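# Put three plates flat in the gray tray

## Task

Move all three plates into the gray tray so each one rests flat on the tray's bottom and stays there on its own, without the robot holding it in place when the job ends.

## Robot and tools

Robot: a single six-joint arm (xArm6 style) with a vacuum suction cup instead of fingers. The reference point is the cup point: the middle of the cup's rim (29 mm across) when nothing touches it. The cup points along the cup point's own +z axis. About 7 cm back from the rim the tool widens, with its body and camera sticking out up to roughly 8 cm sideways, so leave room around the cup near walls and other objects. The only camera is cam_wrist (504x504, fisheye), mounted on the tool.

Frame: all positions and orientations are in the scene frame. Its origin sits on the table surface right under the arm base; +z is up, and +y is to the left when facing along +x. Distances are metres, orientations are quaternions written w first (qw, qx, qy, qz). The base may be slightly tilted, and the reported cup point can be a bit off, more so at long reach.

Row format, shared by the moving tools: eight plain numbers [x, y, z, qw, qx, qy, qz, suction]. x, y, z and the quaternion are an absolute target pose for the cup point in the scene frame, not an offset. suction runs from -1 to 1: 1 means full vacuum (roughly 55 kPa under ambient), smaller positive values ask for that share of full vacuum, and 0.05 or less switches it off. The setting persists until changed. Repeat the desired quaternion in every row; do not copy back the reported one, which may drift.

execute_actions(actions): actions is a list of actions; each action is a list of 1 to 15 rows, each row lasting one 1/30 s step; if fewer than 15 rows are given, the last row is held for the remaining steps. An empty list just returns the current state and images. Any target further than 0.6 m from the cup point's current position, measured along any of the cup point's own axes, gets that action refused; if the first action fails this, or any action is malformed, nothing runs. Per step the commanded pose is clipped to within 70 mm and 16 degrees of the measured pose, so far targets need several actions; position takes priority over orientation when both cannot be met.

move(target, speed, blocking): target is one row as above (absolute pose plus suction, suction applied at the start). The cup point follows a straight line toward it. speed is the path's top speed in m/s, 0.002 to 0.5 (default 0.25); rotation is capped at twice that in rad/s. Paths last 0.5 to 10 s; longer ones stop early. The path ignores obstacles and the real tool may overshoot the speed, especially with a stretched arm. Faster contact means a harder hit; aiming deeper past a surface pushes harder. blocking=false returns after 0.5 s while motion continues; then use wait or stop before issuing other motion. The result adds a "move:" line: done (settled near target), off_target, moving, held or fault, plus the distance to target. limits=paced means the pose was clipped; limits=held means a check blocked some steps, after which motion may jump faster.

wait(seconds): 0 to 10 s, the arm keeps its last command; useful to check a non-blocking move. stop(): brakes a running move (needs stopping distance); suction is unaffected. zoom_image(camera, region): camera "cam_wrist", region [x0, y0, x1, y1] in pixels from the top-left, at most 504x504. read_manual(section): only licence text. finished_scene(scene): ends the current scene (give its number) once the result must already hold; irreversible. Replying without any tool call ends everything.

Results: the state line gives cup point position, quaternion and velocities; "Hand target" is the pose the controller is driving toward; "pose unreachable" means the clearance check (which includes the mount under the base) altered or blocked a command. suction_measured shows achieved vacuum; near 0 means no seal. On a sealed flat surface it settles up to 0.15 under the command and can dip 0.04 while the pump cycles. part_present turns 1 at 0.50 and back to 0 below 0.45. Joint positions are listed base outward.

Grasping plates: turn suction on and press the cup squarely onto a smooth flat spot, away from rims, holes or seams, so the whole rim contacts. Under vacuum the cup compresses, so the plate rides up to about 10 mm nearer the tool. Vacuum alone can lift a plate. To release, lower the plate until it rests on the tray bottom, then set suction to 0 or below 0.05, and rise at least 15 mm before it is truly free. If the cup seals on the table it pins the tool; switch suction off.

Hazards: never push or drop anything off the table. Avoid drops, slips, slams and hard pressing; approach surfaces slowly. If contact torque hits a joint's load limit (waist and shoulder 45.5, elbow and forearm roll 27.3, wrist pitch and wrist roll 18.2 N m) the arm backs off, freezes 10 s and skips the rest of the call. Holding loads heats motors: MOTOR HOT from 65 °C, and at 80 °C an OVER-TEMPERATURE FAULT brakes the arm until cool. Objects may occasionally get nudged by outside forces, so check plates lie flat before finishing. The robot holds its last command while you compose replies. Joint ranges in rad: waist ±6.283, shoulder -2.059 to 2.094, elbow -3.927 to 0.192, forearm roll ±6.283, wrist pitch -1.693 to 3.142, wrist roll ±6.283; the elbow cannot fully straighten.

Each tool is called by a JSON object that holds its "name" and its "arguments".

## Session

{"name": "move", "arguments": {"target": [0.40,0,0.5,0,0,1,0,0], "speed": 0.4}}

Scene clock: 1.23 s.
end_effector_position=(+0.3995, -0.0000, +0.4997) suction_measured=0.01 part_present=0 end_effector_quat_wxyz=(+0.000, +0.000, +1.000, -0.000) end_effector_velocity=(+0.001, -0.001, +0.002) end_effector_angular_velocity=(-0.000, +0.003, -0.001)
Joint positions: [-0.028 -0.211 -1.48   0.001  1.691  2.354]
Joint velocities: [-0.002  0.008 -0.014 -0.     0.009 -0.001]
Hand target: +0.400, -0.000, +0.500; +0.000, +0.000, +1.000, -0.000
Off the commanded pose: 0.001 m, 0 deg.
move: done; limits=paced

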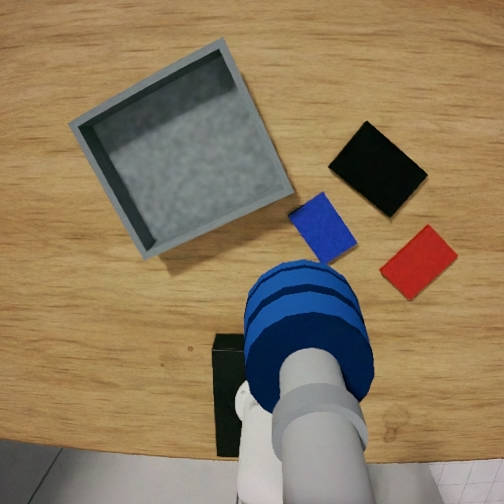

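{"name": "move", "arguments": {"target": [0.395,-0.162,0.08,0,0,1,0,0], "speed": 0.4}}

Scene clock: 10.30 s.
end_effector_position=(+0.3953, -0.1622, +0.0804) suction_measured=0.01 part_present=0 end_effector_quat_wxyz=(+0.000, -0.000, +1.000, -0.001) end_effector_velocity=(+0.001, -0.000, -0.003) end_effector_angular_velocity=(+0.001, +0.001, +0.001)
Joint positions: [-0.416  0.274 -0.739  0.001  0.465  1.965]
Joint velocities: [-0.     0.011 -0.006  0.    -0.004 -0.001]
Hand target: +0.395, -0.162, +0.080; -0.000, -0.000, +1.000, -0.000
Off the commanded pose: 0.001 m, 0 deg.
move: done; limits=paced

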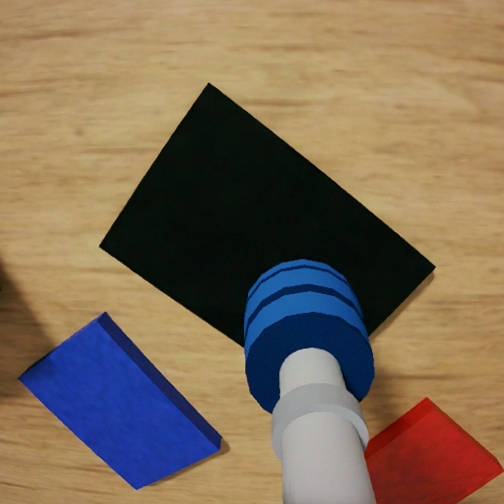

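{"name": "execute_actions", "arguments": {"actions": [[[0.388,-0.153,0.04,0,0,1,0,0]]]}}

{"name": "move", "arguments": {"target": [0.388,-0.153,0.004,0,0,1,0,1], "speed": 0.04}}

{"name": "wait", "arguments": {"seconds": 0.5}}

{"name": "move", "arguments": {"target": [0.388,-0.15,0.13,0,0,1,0,1], "speed": 0.2}}

{"name": "move", "arguments": {"target": [0.41,0.08,0.12,0,0.216,0.976,0,1], "speed": 0.3}}

Scene clock: 15.17 s.
end_effector_position=(+0.3882, -0.1531, +0.0412) suction_measured=0.01 part_present=0 end_effector_quat_wxyz=(+0.000, -0.000, +1.000, +0.000) end_effector_velocity=(+0.003, +0.001, -0.009) end_effector_angular_velocity=(-0.002, -0.006, +0.000)
Joint positions: [-0.402  0.372 -0.715  0.004  0.342  1.976]
Joint velocities: [ 0.005  0.032 -0.007  0.001 -0.031  0.003]
Hand target: +0.388, -0.153, +0.040; +0.000, -0.000, +1.000, +0.000
Off the commanded pose: 0.001 m, 0 deg.

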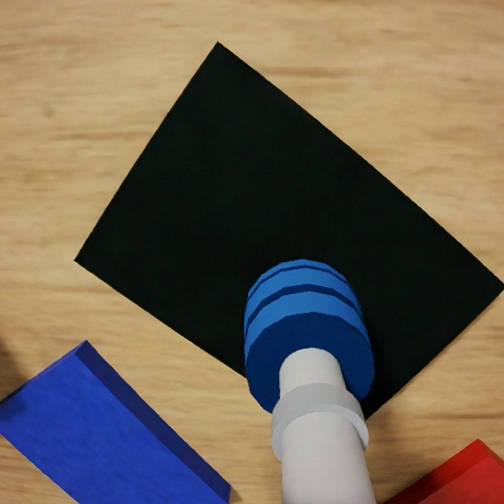

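Scene clock: 16.50 s.
end_effector_position=(+0.3880, -0.1530, +0.0042) suction_measured=0.65 part_present=1 end_effector_quat_wxyz=(-0.000, -0.000, +1.000, +0.000) end_effector_velocity=(+0.001, -0.001, -0.001) end_effector_angular_velocity=(-0.002, -0.004, +0.001)
Joint positions: [-0.401  0.495 -0.742  0.006  0.248  1.975]
Joint velocities: [ 0.     0.006 -0.003 -0.001 -0.007 -0.001]
Hand target: +0.388, -0.153, +0.004; +0.000, -0.000, +1.000, +0.000
Off the commanded pose: 0.000 m, 0 deg.
move: done

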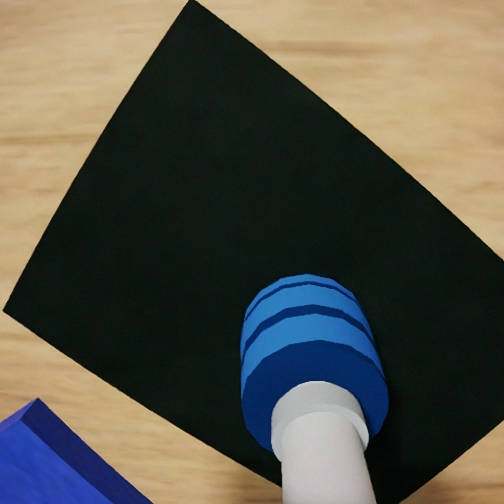

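Scene clock: 17.00 s.
end_effector_position=(+0.3881, -0.1530, +0.0040) suction_measured=0.98 part_present=1 end_effector_quat_wxyz=(+0.000, -0.000, +1.000, +0.000) end_effector_velocity=(-0.001, -0.001, -0.000) end_effector_angular_velocity=(+0.001, +0.002, -0.003)
Joint positions: [-0.401  0.495 -0.742  0.006  0.247  1.975]
Joint velocities: [-0.002  0.001  0.     0.     0.002  0.   ]
Hand target: +0.388, -0.153, +0.004; +0.000, -0.000, +1.000, +0.000
Off the commanded pose: 0.000 m, 0 deg.
wait: 0.50 s; at rest by 0.17 s

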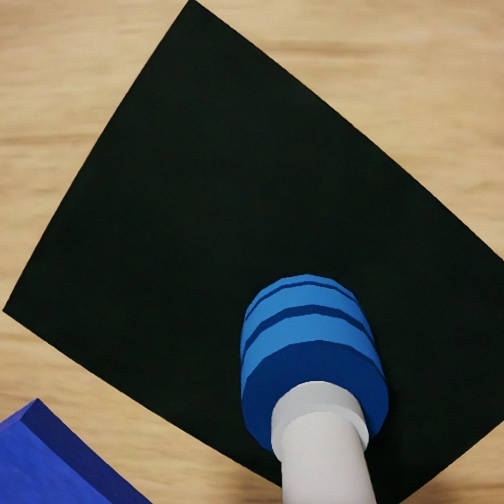

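Scene clock: 18.27 s.
end_effector_position=(+0.3876, -0.1499, +0.1296) suction_measured=0.99 part_present=1 end_effector_quat_wxyz=(-0.000, +0.000, +1.000, +0.000) end_effector_velocity=(+0.001, +0.000, +0.003) end_effector_angular_velocity=(-0.001, -0.002, -0.000)
Joint positions: [-0.396  0.106 -0.703  0.002  0.597  1.985]
Joint velocities: [ 0.    -0.008 -0.001  0.     0.007  0.001]
Hand target: +0.388, -0.150, +0.130; -0.000, +0.000, +1.000, -0.000
Off the commanded pose: 0.001 m, 0 deg.
move: done

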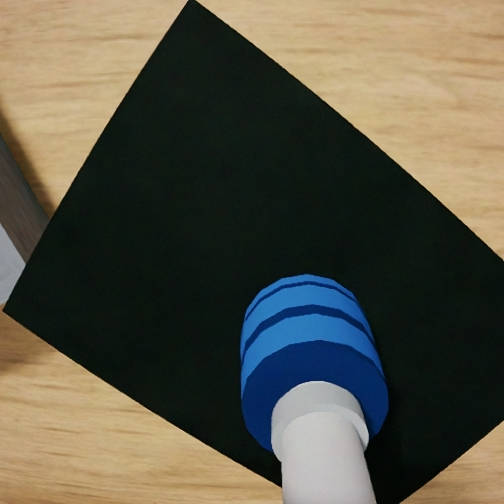

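Scene clock: 19.77 s.
end_effector_position=(+0.4108, +0.0801, +0.1200) suction_measured=0.98 part_present=1 end_effector_quat_wxyz=(-0.000, +0.216, +0.976, +0.001) end_effector_velocity=(+0.000, +0.002, -0.001) end_effector_angular_velocity=(-0.010, +0.004, -0.005)
Joint positions: [ 0.165  0.138 -0.708  0.008  0.569  2.977]
Joint velocities: [ 0.007  0.006 -0.008 -0.017  0.007  0.027]
Hand target: +0.411, +0.080, +0.120; -0.000, +0.216, +0.976, +0.001
Off the commanded pose: 0.001 m, 0 deg.
move: done

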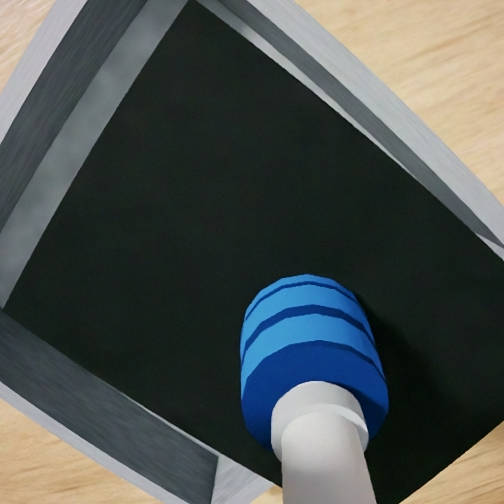

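{"name": "move", "arguments": {"target": [0.438,0.094,0.085,0,0.24,0.971,0,1], "speed": 0.1}}

{"name": "move", "arguments": {"target": [0.438,0.094,0.04,0,0.24,0.971,0,1], "speed": 0.05}}

Scene clock: 27.77 s.
end_effector_position=(+0.4380, +0.0939, +0.0853) suction_measured=0.99 part_present=1 end_effector_quat_wxyz=(+0.000, +0.240, +0.971, +0.000) end_effector_velocity=(+0.001, +0.001, -0.002) end_effector_angular_velocity=(-0.000, +0.001, -0.001)
Joint positions: [ 0.185  0.309 -0.817  0.003  0.507  3.049]
Joint velocities: [ 0.001  0.007 -0.005  0.    -0.001  0.002]
Hand target: +0.438, +0.094, +0.085; -0.000, +0.240, +0.971, +0.000
Off the commanded pose: 0.000 m, 0 deg.
move: done

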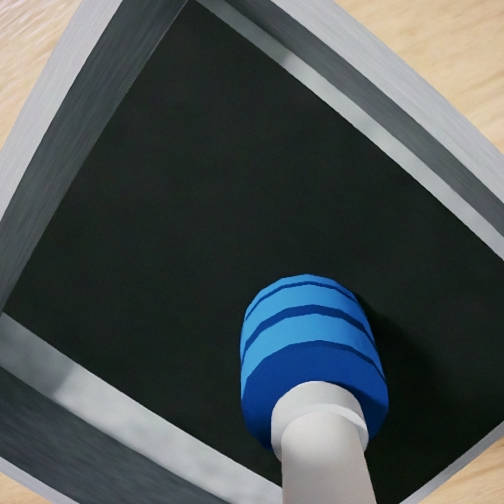

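Scene clock: 29.07 s.
end_effector_position=(+0.4382, +0.0941, +0.0403) suction_measured=0.96 part_present=1 end_effector_quat_wxyz=(+0.000, +0.240, +0.971, +0.000) end_effector_velocity=(+0.000, -0.001, -0.003) end_effector_angular_velocity=(-0.000, +0.001, -0.002)
Joint positions: [ 0.185  0.438 -0.831  0.004  0.393  3.049]
Joint velocities: [-0.002  0.009 -0.002 -0.    -0.006  0.   ]
Hand target: +0.438, +0.094, +0.040; -0.000, +0.240, +0.971, +0.000
Off the commanded pose: 0.000 m, 0 deg.
move: done

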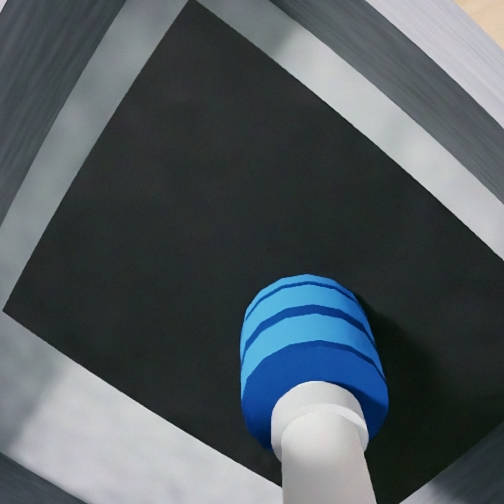

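{"name": "move", "arguments": {"target": [0.443,0.084,0.007,0,0.24,0.971,0,1], "speed": 0.04}}

{"name": "execute_actions", "arguments": {"actions": [[[0.443,0.084,0.007,0,0.24,0.971,0,0]]]}}

{"name": "move", "arguments": {"target": [0.40,0.10,0.28,0,0,1,0,0], "speed": 0.25}}

{"name": "move", "arguments": {"target": [0.25,-0.21,0.08,0,0,1,0,0], "speed": 0.4}}

Scene clock: 36.27 s.
end_effector_position=(+0.4430, +0.0841, +0.0073) suction_measured=1.00 part_present=1 end_effector_quat_wxyz=(+0.000, +0.240, +0.971, +0.000) end_effector_velocity=(+0.001, -0.000, -0.002) end_effector_angular_velocity=(+0.000, -0.001, +0.001)
Joint positions: [ 0.162  0.544 -0.866  0.004  0.321  3.025]
Joint velocities: [-0.     0.007 -0.004  0.    -0.004 -0.002]
Hand target: +0.443, +0.084, +0.007; +0.000, +0.240, +0.971, -0.000
Off the commanded pose: 0.000 m, 0 deg.
move: done

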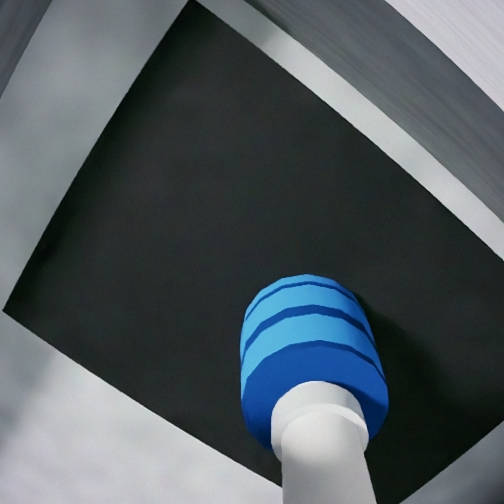

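Scene clock: 36.77 s.
end_effector_position=(+0.4436, +0.0841, +0.0074) suction_measured=0.01 part_present=0 end_effector_quat_wxyz=(+0.001, +0.240, +0.971, +0.000) end_effector_velocity=(-0.002, -0.000, -0.001) end_effector_angular_velocity=(-0.001, +0.005, +0.002)
Joint positions: [ 0.162  0.544 -0.867  0.004  0.32   3.024]
Joint velocities: [-0.     0.001  0.001 -0.001  0.002 -0.001]
Hand target: +0.443, +0.084, +0.007; +0.000, +0.240, +0.971, -0.000
Off the commanded pose: 0.001 m, 0 deg.

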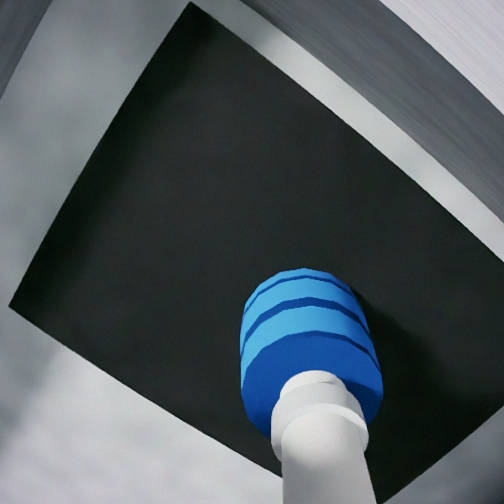

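Scene clock: 38.57 s.
end_effector_position=(+0.3994, +0.1000, +0.2796) suction_measured=0.01 part_present=0 end_effector_quat_wxyz=(-0.000, +0.000, +1.000, -0.000) end_effector_velocity=(+0.000, +0.000, +0.004) end_effector_angular_velocity=(+0.001, -0.003, +0.003)
Joint positions: [ 0.218 -0.187 -0.867  0.001  1.054  2.6  ]
Joint velocities: [ 0.    -0.005 -0.005  0.     0.007 -0.003]
Hand target: +0.399, +0.100, +0.280; +0.000, +0.000, +1.000, -0.000
Off the commanded pose: 0.001 m, 0 deg.
move: done

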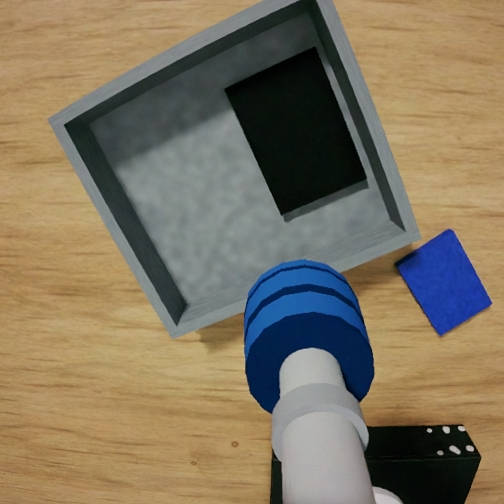

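Scene clock: 40.60 s.
end_effector_position=(+0.2492, -0.2100, +0.0800) suction_measured=0.01 part_present=0 end_effector_quat_wxyz=(-0.000, -0.000, +1.000, -0.002) end_effector_velocity=(+0.000, -0.001, -0.002) end_effector_angular_velocity=(+0.005, -0.000, -0.001)
Joint positions: [-0.726  0.023 -0.371 -0.005  0.347  1.66 ]
Joint velocities: [-0.002  0.013 -0.006  0.011 -0.003 -0.012]
Hand target: +0.249, -0.210, +0.080; -0.000, -0.000, +1.000, -0.001
Off the commanded pose: 0.001 m, 0 deg.
move: done; limits=paced

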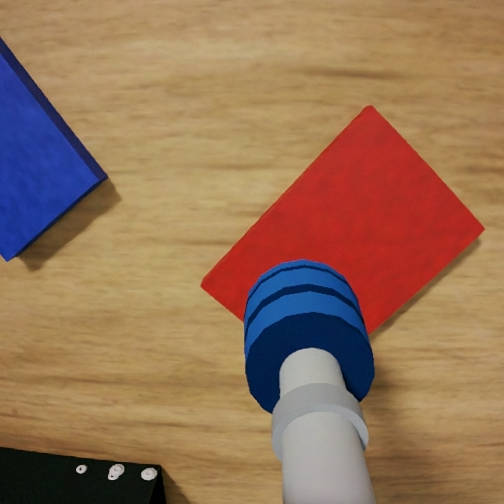

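{"name": "execute_actions", "arguments": {"actions": [[[0.241,-0.233,0.04,0,0,1,0,0]]]}}

{"name": "move", "arguments": {"target": [0.241,-0.233,0.005,0,0,1,0,1], "speed": 0.04}}

{"name": "wait", "arguments": {"seconds": 0.5}}

{"name": "move", "arguments": {"target": [0.25,-0.22,0.13,0,0,1,0,1], "speed": 0.2}}

{"name": "move", "arguments": {"target": [0.436,0.202,0.1,0,0.182,0.983,0,1], "speed": 0.35}}

Scene clock: 47.10 s.
end_effector_position=(+0.2406, -0.2320, +0.0417) suction_measured=0.01 part_present=0 end_effector_quat_wxyz=(-0.001, +0.000, +1.000, -0.000) end_effector_velocity=(+0.005, -0.011, -0.014) end_effector_angular_velocity=(-0.003, -0.012, +0.004)
Joint positions: [-0.793  0.205 -0.418  0.     0.215  1.589]
Joint velocities: [-0.011  0.08  -0.04   0.028 -0.05  -0.042]
Hand target: +0.241, -0.233, +0.040; -0.000, +0.000, +1.000, -0.000
Off the commanded pose: 0.002 m, 0 deg.

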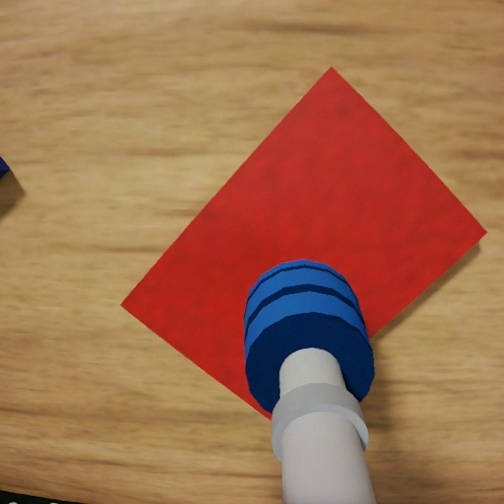

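Scene clock: 48.40 s.
end_effector_position=(+0.2411, -0.2330, +0.0052) suction_measured=0.61 part_present=1 end_effector_quat_wxyz=(-0.000, +0.000, +1.000, -0.000) end_effector_velocity=(+0.001, -0.001, -0.002) end_effector_angular_velocity=(-0.001, -0.002, -0.000)
Joint positions: [-0.792  0.363 -0.454  0.012  0.092  1.578]
Joint velocities: [ 0.001  0.008 -0.004  0.008 -0.007 -0.007]
Hand target: +0.241, -0.233, +0.005; -0.000, -0.000, +1.000, -0.000
Off the commanded pose: 0.000 m, 0 deg.
move: done

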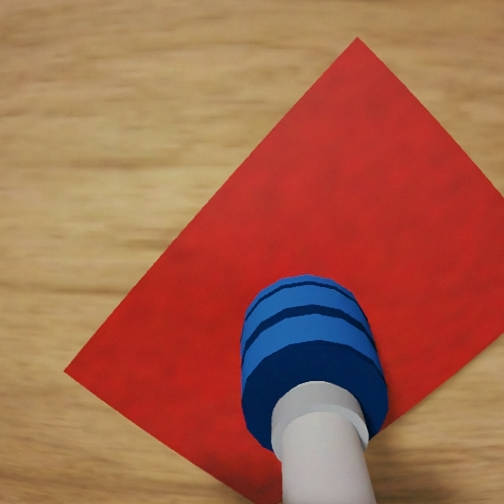

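Scene clock: 48.90 s.
end_effector_position=(+0.2411, -0.2330, +0.0050) suction_measured=0.98 part_present=1 end_effector_quat_wxyz=(+0.000, -0.000, +1.000, -0.000) end_effector_velocity=(+0.000, +0.000, +0.000) end_effector_angular_velocity=(-0.000, -0.000, +0.002)
Joint positions: [-0.792  0.364 -0.455  0.013  0.091  1.577]
Joint velocities: [ 0.001 -0.001 -0.     0.     0.    -0.001]
Hand target: +0.241, -0.233, +0.005; -0.000, -0.000, +1.000, -0.000
Off the commanded pose: 0.000 m, 0 deg.
wait: 0.50 s; at rest by 0.17 s

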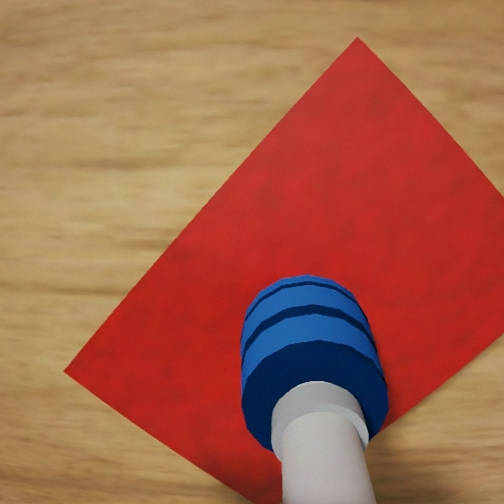

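Scene clock: 50.23 s.
end_effector_position=(+0.2497, -0.2198, +0.1297) suction_measured=1.00 part_present=1 end_effector_quat_wxyz=(-0.000, +0.000, +1.000, +0.000) end_effector_velocity=(+0.001, -0.000, +0.003) end_effector_angular_velocity=(-0.003, -0.003, -0.001)
Joint positions: [-0.748 -0.144 -0.405  0.002  0.55   1.632]
Joint velocities: [ 0.    -0.009 -0.001  0.     0.006  0.001]
Hand target: +0.250, -0.220, +0.130; -0.000, +0.000, +1.000, -0.000
Off the commanded pose: 0.000 m, 0 deg.
move: done

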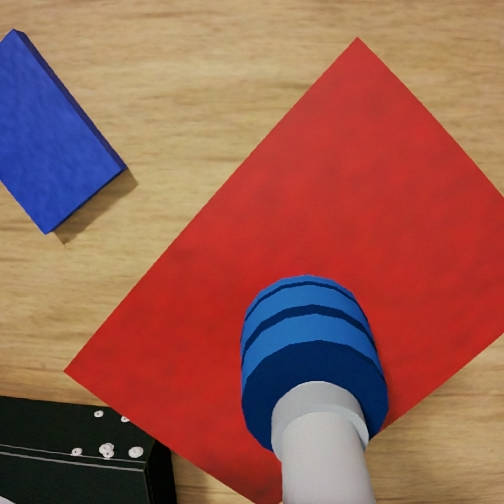

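Scene clock: 52.50 s.
end_effector_position=(+0.4375, +0.2021, +0.1004) suction_measured=0.99 part_present=1 end_effector_quat_wxyz=(+0.000, +0.182, +0.983, +0.002) end_effector_velocity=(+0.002, +0.002, -0.000) end_effector_angular_velocity=(-0.003, +0.001, -0.001)
Joint positions: [ 0.406  0.354 -0.949  0.008  0.592  3.148]
Joint velocities: [ 0.003  0.008 -0.012 -0.004  0.007  0.007]
Hand target: +0.438, +0.202, +0.100; +0.000, +0.182, +0.983, +0.002
Off the commanded pose: 0.002 m, 0 deg.
move: done; limits=paced

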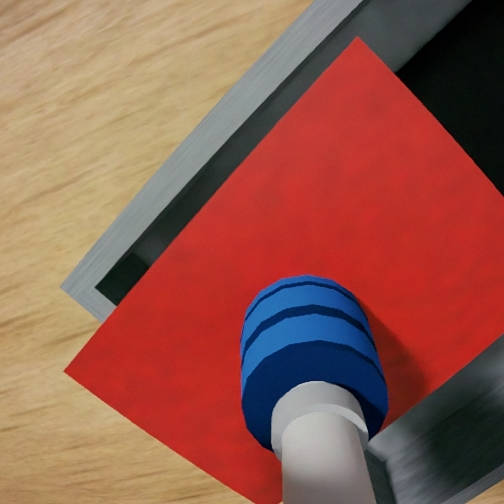

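{"name": "move", "arguments": {"target": [0.429,0.192,0.075,0,0.182,0.983,0,1], "speed": 0.08}}

{"name": "move", "arguments": {"target": [0.429,0.192,0.03,0,0.182,0.983,0,1], "speed": 0.05}}

Scene clock: 63.10 s.
end_effector_position=(+0.4292, +0.1922, +0.0753) suction_measured=0.99 part_present=1 end_effector_quat_wxyz=(+0.000, +0.182, +0.983, +0.000) end_effector_velocity=(-0.001, -0.001, -0.003) end_effector_angular_velocity=(-0.001, +0.002, +0.002)
Joint positions: [ 0.395  0.389 -0.906  0.002  0.516  3.141]
Joint velocities: [ 0.     0.006  0.004 -0.001 -0.007 -0.001]
Hand target: +0.429, +0.192, +0.075; -0.000, +0.182, +0.983, -0.000
Off the commanded pose: 0.000 m, 0 deg.
move: done

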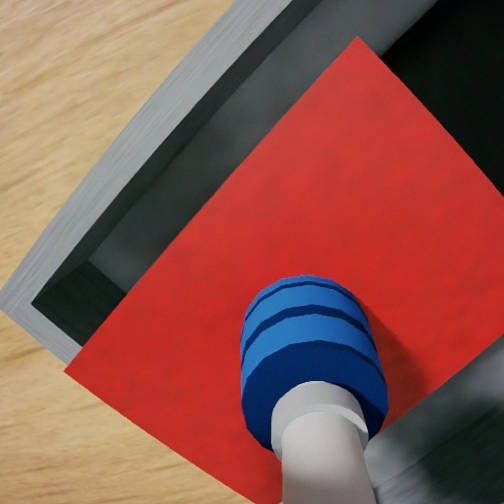

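Scene clock: 64.40 s.
end_effector_position=(+0.4292, +0.1921, +0.0303) suction_measured=0.98 part_present=1 end_effector_quat_wxyz=(+0.000, +0.182, +0.983, +0.000) end_effector_velocity=(+0.001, +0.001, -0.002) end_effector_angular_velocity=(+0.002, -0.003, +0.000)
Joint positions: [ 0.395  0.513 -0.923  0.003  0.409  3.14 ]
Joint velocities: [ 0.001  0.006 -0.002  0.    -0.008  0.   ]
Hand target: +0.429, +0.192, +0.030; -0.000, +0.182, +0.983, +0.000
Off the commanded pose: 0.000 m, 0 deg.
move: done

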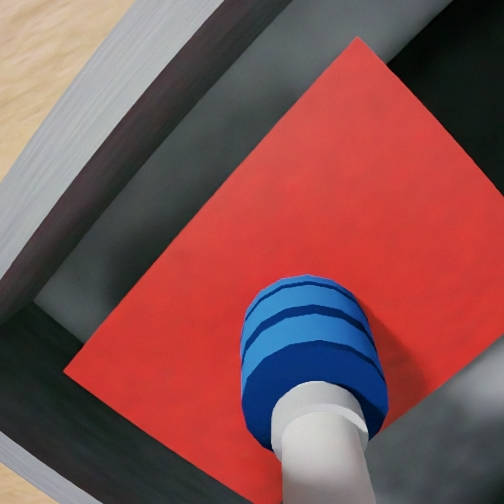

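{"name": "move", "arguments": {"target": [0.427,0.197,0.016,0,0.182,0.983,0,1], "speed": 0.03}}

Scene clock: 67.63 s.
end_effector_position=(+0.4271, +0.1970, +0.0163) suction_measured=1.00 part_present=1 end_effector_quat_wxyz=(+0.000, +0.182, +0.983, +0.000) end_effector_velocity=(-0.000, +0.001, -0.002) end_effector_angular_velocity=(-0.000, +0.000, +0.000)
Joint positions: [ 0.406  0.554 -0.934  0.003  0.379  3.151]
Joint velocities: [ 0.002  0.008 -0.003 -0.    -0.004  0.002]
Hand target: +0.427, +0.197, +0.016; -0.000, +0.182, +0.983, +0.000
Off the commanded pose: 0.000 m, 0 deg.
move: done

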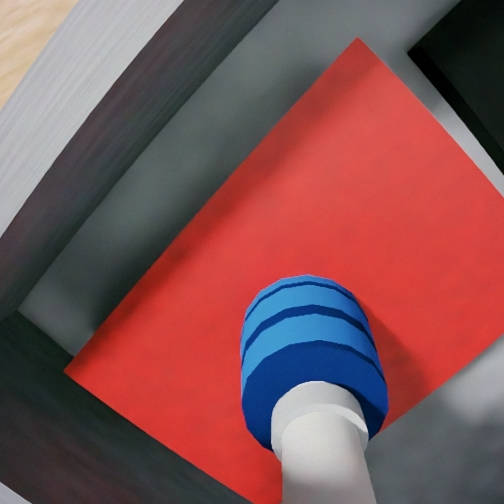

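{"name": "move", "arguments": {"target": [0.428,0.195,0.006,0,0.182,0.983,0,1], "speed": 0.03}}

{"name": "execute_actions", "arguments": {"actions": [[[0.428,0.195,0.006,0,0.182,0.983,0,0]]]}}

{"name": "move", "arguments": {"target": [0.40,0.10,0.28,0,0,1,0,0], "speed": 0.25}}

{"name": "move", "arguments": {"target": [0.295,-0.075,0.08,0,0,1,0,0], "speed": 0.3}}

Scene clock: 72.33 s.
end_effector_position=(+0.4280, +0.1951, +0.0063) suction_measured=1.00 part_present=1 end_effector_quat_wxyz=(+0.000, +0.182, +0.983, -0.000) end_effector_velocity=(+0.001, +0.001, -0.002) end_effector_angular_velocity=(+0.001, -0.004, +0.003)
Joint positions: [ 0.402  0.584 -0.942  0.003  0.358  3.147]
Joint velocities: [ 0.     0.006 -0.004 -0.    -0.007 -0.002]
Hand target: +0.428, +0.195, +0.006; +0.000, +0.182, +0.983, -0.000
Off the commanded pose: 0.000 m, 0 deg.
move: done

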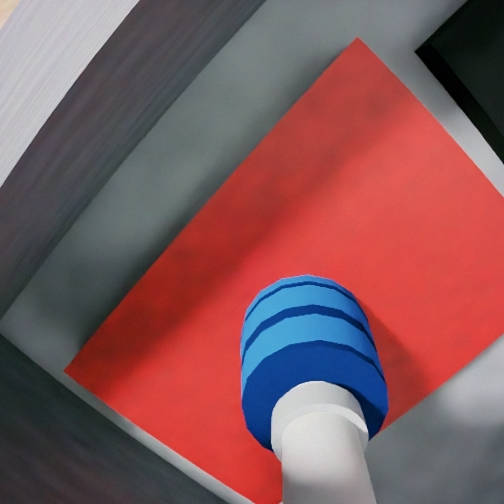

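Scene clock: 72.83 s.
end_effector_position=(+0.4286, +0.1953, +0.0065) suction_measured=0.01 part_present=0 end_effector_quat_wxyz=(+0.001, +0.182, +0.983, +0.000) end_effector_velocity=(-0.004, -0.001, -0.002) end_effector_angular_velocity=(-0.004, +0.009, +0.001)
Joint positions: [ 0.402  0.584 -0.943  0.003  0.357  3.147]
Joint velocities: [ 0.001  0.002  0.005  0.     0.003 -0.   ]
Hand target: +0.428, +0.195, +0.006; +0.000, +0.182, +0.983, +0.000
Off the commanded pose: 0.001 m, 0 deg.

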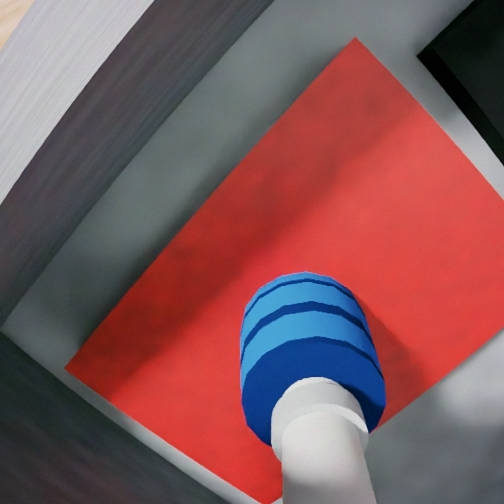

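Scene clock: 74.67 s.
end_effector_position=(+0.3991, +0.0998, +0.2796) suction_measured=0.01 part_present=0 end_effector_quat_wxyz=(-0.000, +0.000, +1.000, -0.001) end_effector_velocity=(+0.000, -0.001, +0.002) end_effector_angular_velocity=(+0.001, +0.001, +0.000)
Joint positions: [ 0.218 -0.189 -0.865  0.     1.054  2.6  ]
Joint velocities: [-0.002 -0.003 -0.004  0.001  0.008 -0.003]
Hand target: +0.399, +0.100, +0.280; +0.000, +0.000, +1.000, -0.000
Off the commanded pose: 0.001 m, 0 deg.
move: done

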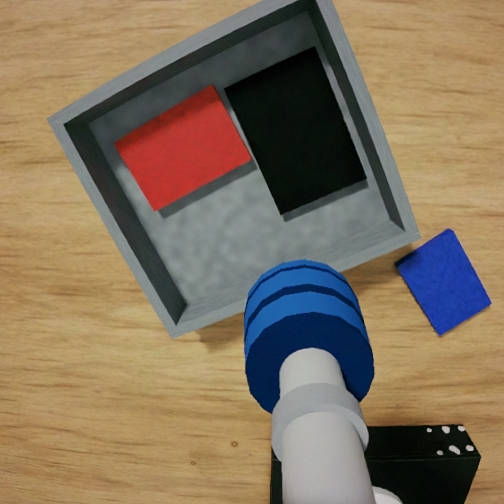

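Scene clock: 76.40 s.
end_effector_position=(+0.2949, -0.0748, +0.0800) suction_measured=0.01 part_present=0 end_effector_quat_wxyz=(+0.000, -0.000, +1.000, -0.001) end_effector_velocity=(+0.000, -0.001, -0.002) end_effector_angular_velocity=(+0.004, -0.000, -0.001)
Joint positions: [-0.275 -0.036 -0.296 -0.001  0.332  2.108]
Joint velocities: [-0.003  0.013 -0.002  0.012 -0.009 -0.013]
Hand target: +0.295, -0.075, +0.080; -0.000, -0.000, +1.000, -0.001
Off the commanded pose: 0.000 m, 0 deg.
move: done

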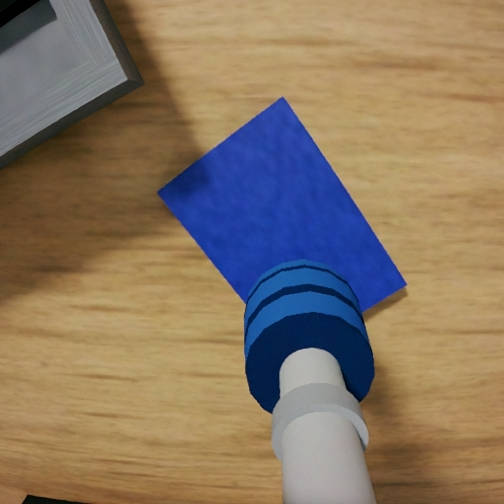

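{"name": "execute_actions", "arguments": {"actions": [[[0.294,-0.072,0.045,0,0,1,0,0]]]}}

{"name": "move", "arguments": {"target": [0.294,-0.072,0.01,0,0,1,0,1], "speed": 0.04}}

{"name": "wait", "arguments": {"seconds": 0.5}}

{"name": "move", "arguments": {"target": [0.294,-0.072,0.13,0,0,1,0,1], "speed": 0.2}}

{"name": "move", "arguments": {"target": [0.343,0.158,0.1,0,0.755,0.656,0,1], "speed": 0.4}}

Scene clock: 84.37 s.
end_effector_position=(+0.2937, -0.0720, +0.0463) suction_measured=0.01 part_present=0 end_effector_quat_wxyz=(-0.000, -0.000, +1.000, +0.000) end_effector_velocity=(+0.006, -0.001, -0.011) end_effector_angular_velocity=(-0.001, -0.009, -0.001)
Joint positions: [-0.266  0.118 -0.305  0.007  0.188  2.11 ]
Joint velocities: [ 0.002  0.064 -0.02   0.006 -0.052 -0.003]
Hand target: +0.294, -0.072, +0.045; -0.000, -0.000, +1.000, +0.000
Off the commanded pose: 0.001 m, 0 deg.

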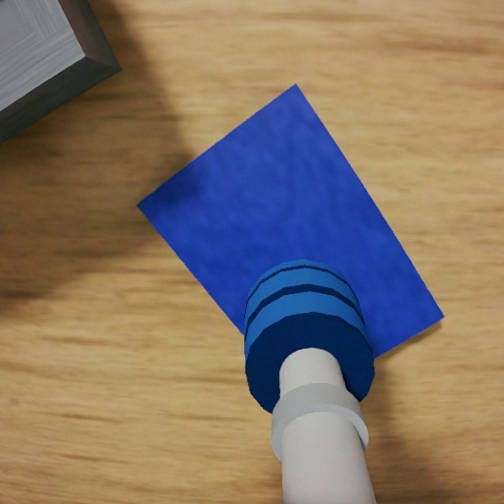

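Scene clock: 85.67 s.
end_effector_position=(+0.2941, -0.0720, +0.0102) suction_measured=0.41 part_present=0 end_effector_quat_wxyz=(-0.000, +0.000, +1.000, -0.000) end_effector_velocity=(+0.001, +0.000, -0.002) end_effector_angular_velocity=(+0.000, -0.002, +0.000)
Joint positions: [-0.261  0.295 -0.34   0.023  0.045  2.098]
Joint velocities: [ 0.006  0.011 -0.004  0.02  -0.009 -0.014]
Hand target: +0.294, -0.072, +0.010; -0.000, -0.000, +1.000, -0.000
Off the commanded pose: 0.000 m, 0 deg.
move: done

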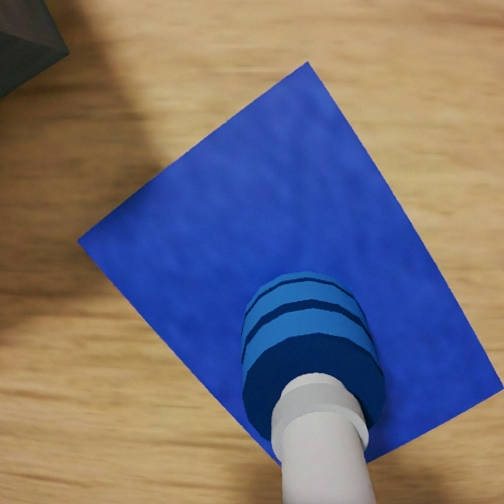

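Scene clock: 86.17 s.
end_effector_position=(+0.2941, -0.0720, +0.0100) suction_measured=0.93 part_present=1 end_effector_quat_wxyz=(-0.000, -0.000, +1.000, -0.000) end_effector_velocity=(-0.000, +0.000, -0.000) end_effector_angular_velocity=(+0.000, +0.001, +0.001)
Joint positions: [-0.26   0.296 -0.34   0.026  0.045  2.096]
Joint velocities: [ 0.     0.001 -0.    -0.     0.001 -0.001]
Hand target: +0.294, -0.072, +0.010; -0.000, -0.000, +1.000, -0.000
Off the commanded pose: 0.000 m, 0 deg.
wait: 0.50 s; at rest by 0.17 s

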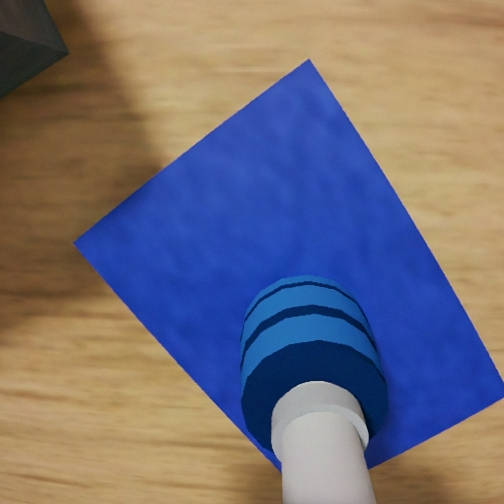

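Scene clock: 87.50 s.
end_effector_position=(+0.2936, -0.0720, +0.1298) suction_measured=0.98 part_present=1 end_effector_quat_wxyz=(-0.000, +0.000, +1.000, -0.000) end_effector_velocity=(-0.000, +0.000, +0.002) end_effector_angular_velocity=(-0.000, -0.000, +0.000)
Joint positions: [-0.267 -0.251 -0.3    0.002  0.552  2.113]
Joint velocities: [ 0.001 -0.009 -0.001 -0.     0.01   0.001]
Hand target: +0.294, -0.072, +0.130; -0.000, +0.000, +1.000, -0.000
Off the commanded pose: 0.000 m, 0 deg.
move: done

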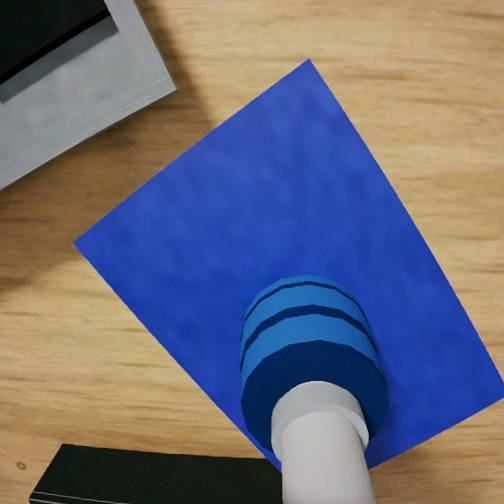

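Scene clock: 90.37 s.
end_effector_position=(+0.3438, +0.1583, +0.1001) suction_measured=0.98 part_present=1 end_effector_quat_wxyz=(-0.001, +0.755, +0.656, +0.001) end_effector_velocity=(+0.000, +0.001, -0.000) end_effector_angular_velocity=(-0.011, -0.001, -0.006)
Joint positions: [ 0.405  0.088 -0.556  0.01   0.466  4.489]
Joint velocities: [ 0.004  0.003 -0.005 -0.023  0.006  0.03 ]
Hand target: +0.344, +0.158, +0.100; -0.001, +0.755, +0.656, +0.001
Off the commanded pose: 0.001 m, 0 deg.
move: done

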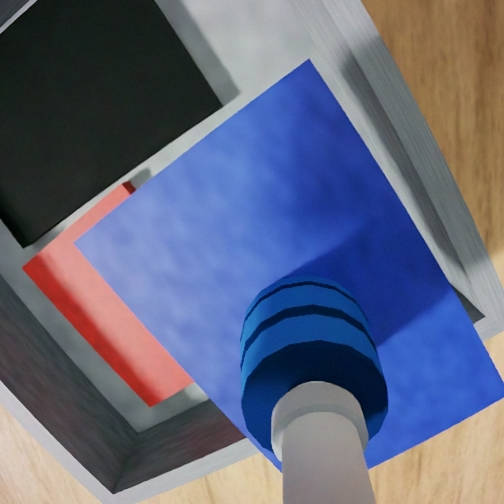

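{"name": "move", "arguments": {"target": [0.345,0.155,0.03,0,0.755,0.656,0,1], "speed": 0.06}}

{"name": "move", "arguments": {"target": [0.345,0.155,0.009,0,0.755,0.656,0,1], "speed": 0.03}}

{"name": "execute_actions", "arguments": {"actions": [[[0.345,0.155,0.009,0,0.755,0.656,0,0]]]}}

{"name": "move", "arguments": {"target": [0.35,0.19,0.22,0,0.755,0.656,0,0], "speed": 0.2}}

Scene clock: 97.10 s.
end_effector_position=(+0.3452, +0.1551, +0.0303) suction_measured=0.99 part_present=1 end_effector_quat_wxyz=(+0.000, +0.755, +0.656, +0.000) end_effector_velocity=(+0.001, -0.000, -0.002) end_effector_angular_velocity=(+0.001, -0.001, -0.002)
Joint positions: [ 0.397  0.332 -0.579  0.005  0.246  4.485]
Joint velocities: [-0.001  0.009 -0.002  0.    -0.008  0.001]
Hand target: +0.345, +0.155, +0.030; -0.000, +0.755, +0.656, +0.000
Off the commanded pose: 0.000 m, 0 deg.
move: done

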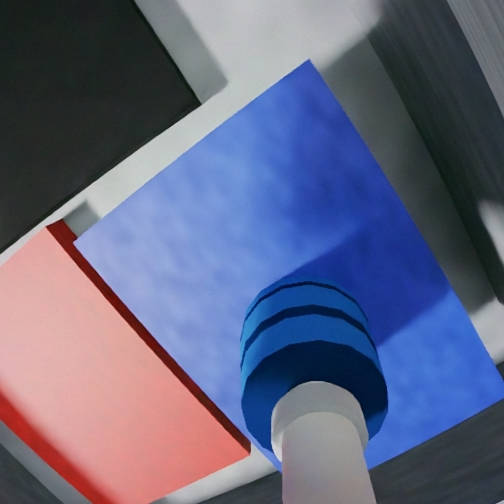

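Scene clock: 98.17 s.
end_effector_position=(+0.3451, +0.1550, +0.0092) suction_measured=0.99 part_present=1 end_effector_quat_wxyz=(+0.000, +0.755, +0.656, +0.000) end_effector_velocity=(+0.001, -0.000, -0.002) end_effector_angular_velocity=(+0.001, -0.001, -0.002)
Joint positions: [ 0.397  0.41  -0.597  0.007  0.185  4.484]
Joint velocities: [-0.001  0.007 -0.002  0.001 -0.006 -0.   ]
Hand target: +0.345, +0.155, +0.009; -0.000, +0.755, +0.656, +0.000
Off the commanded pose: 0.000 m, 0 deg.
move: done

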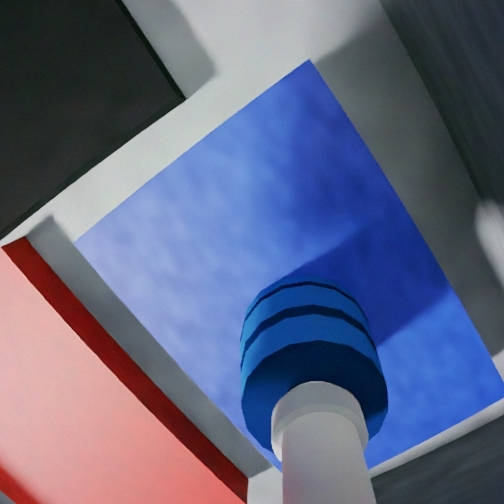

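Scene clock: 98.67 s.
end_effector_position=(+0.3454, +0.1552, +0.0093) suction_measured=0.01 part_present=0 end_effector_quat_wxyz=(+0.000, +0.755, +0.656, +0.001) end_effector_velocity=(-0.001, -0.000, -0.001) end_effector_angular_velocity=(-0.001, +0.002, -0.001)
Joint positions: [ 0.397  0.411 -0.597  0.007  0.185  4.484]
Joint velocities: [-0.     0.002  0.001  0.    -0.     0.   ]
Hand target: +0.345, +0.155, +0.009; -0.000, +0.755, +0.656, +0.000
Off the commanded pose: 0.001 m, 0 deg.

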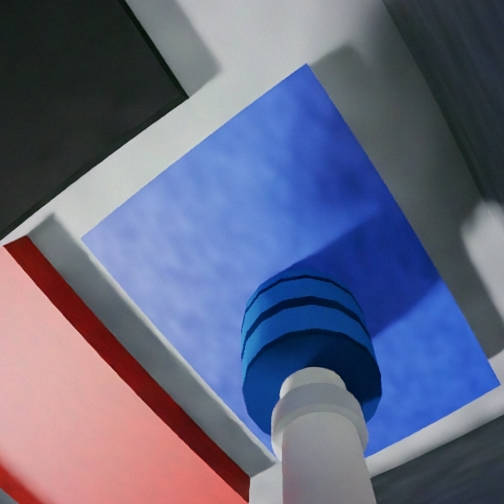

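Scene clock: 100.37 s.
end_effector_position=(+0.3496, +0.1897, +0.2197) suction_measured=0.01 part_present=0 end_effector_quat_wxyz=(-0.000, +0.755, +0.656, -0.000) end_effector_velocity=(+0.001, +0.002, +0.003) end_effector_angular_velocity=(+0.003, -0.005, +0.001)
Joint positions: [ 0.47  -0.153 -0.718  0.001  0.87   4.562]
Joint velocities: [ 0.002 -0.004 -0.005  0.     0.004  0.001]
Hand target: +0.350, +0.190, +0.220; +0.000, +0.755, +0.656, +0.000
Off the commanded pose: 0.001 m, 0 deg.
move: done

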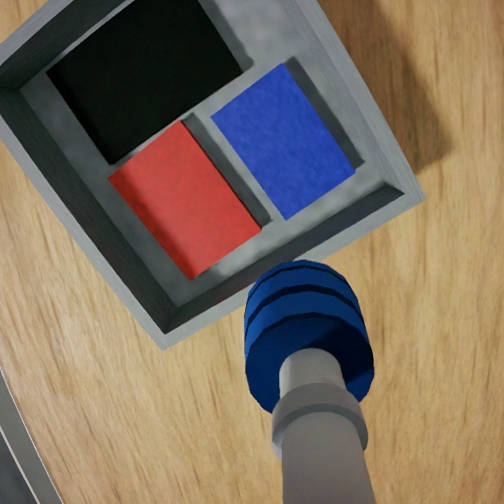

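{"name": "finished_scene", "arguments": {"scene": 2}}

The scene is finished: the task was done.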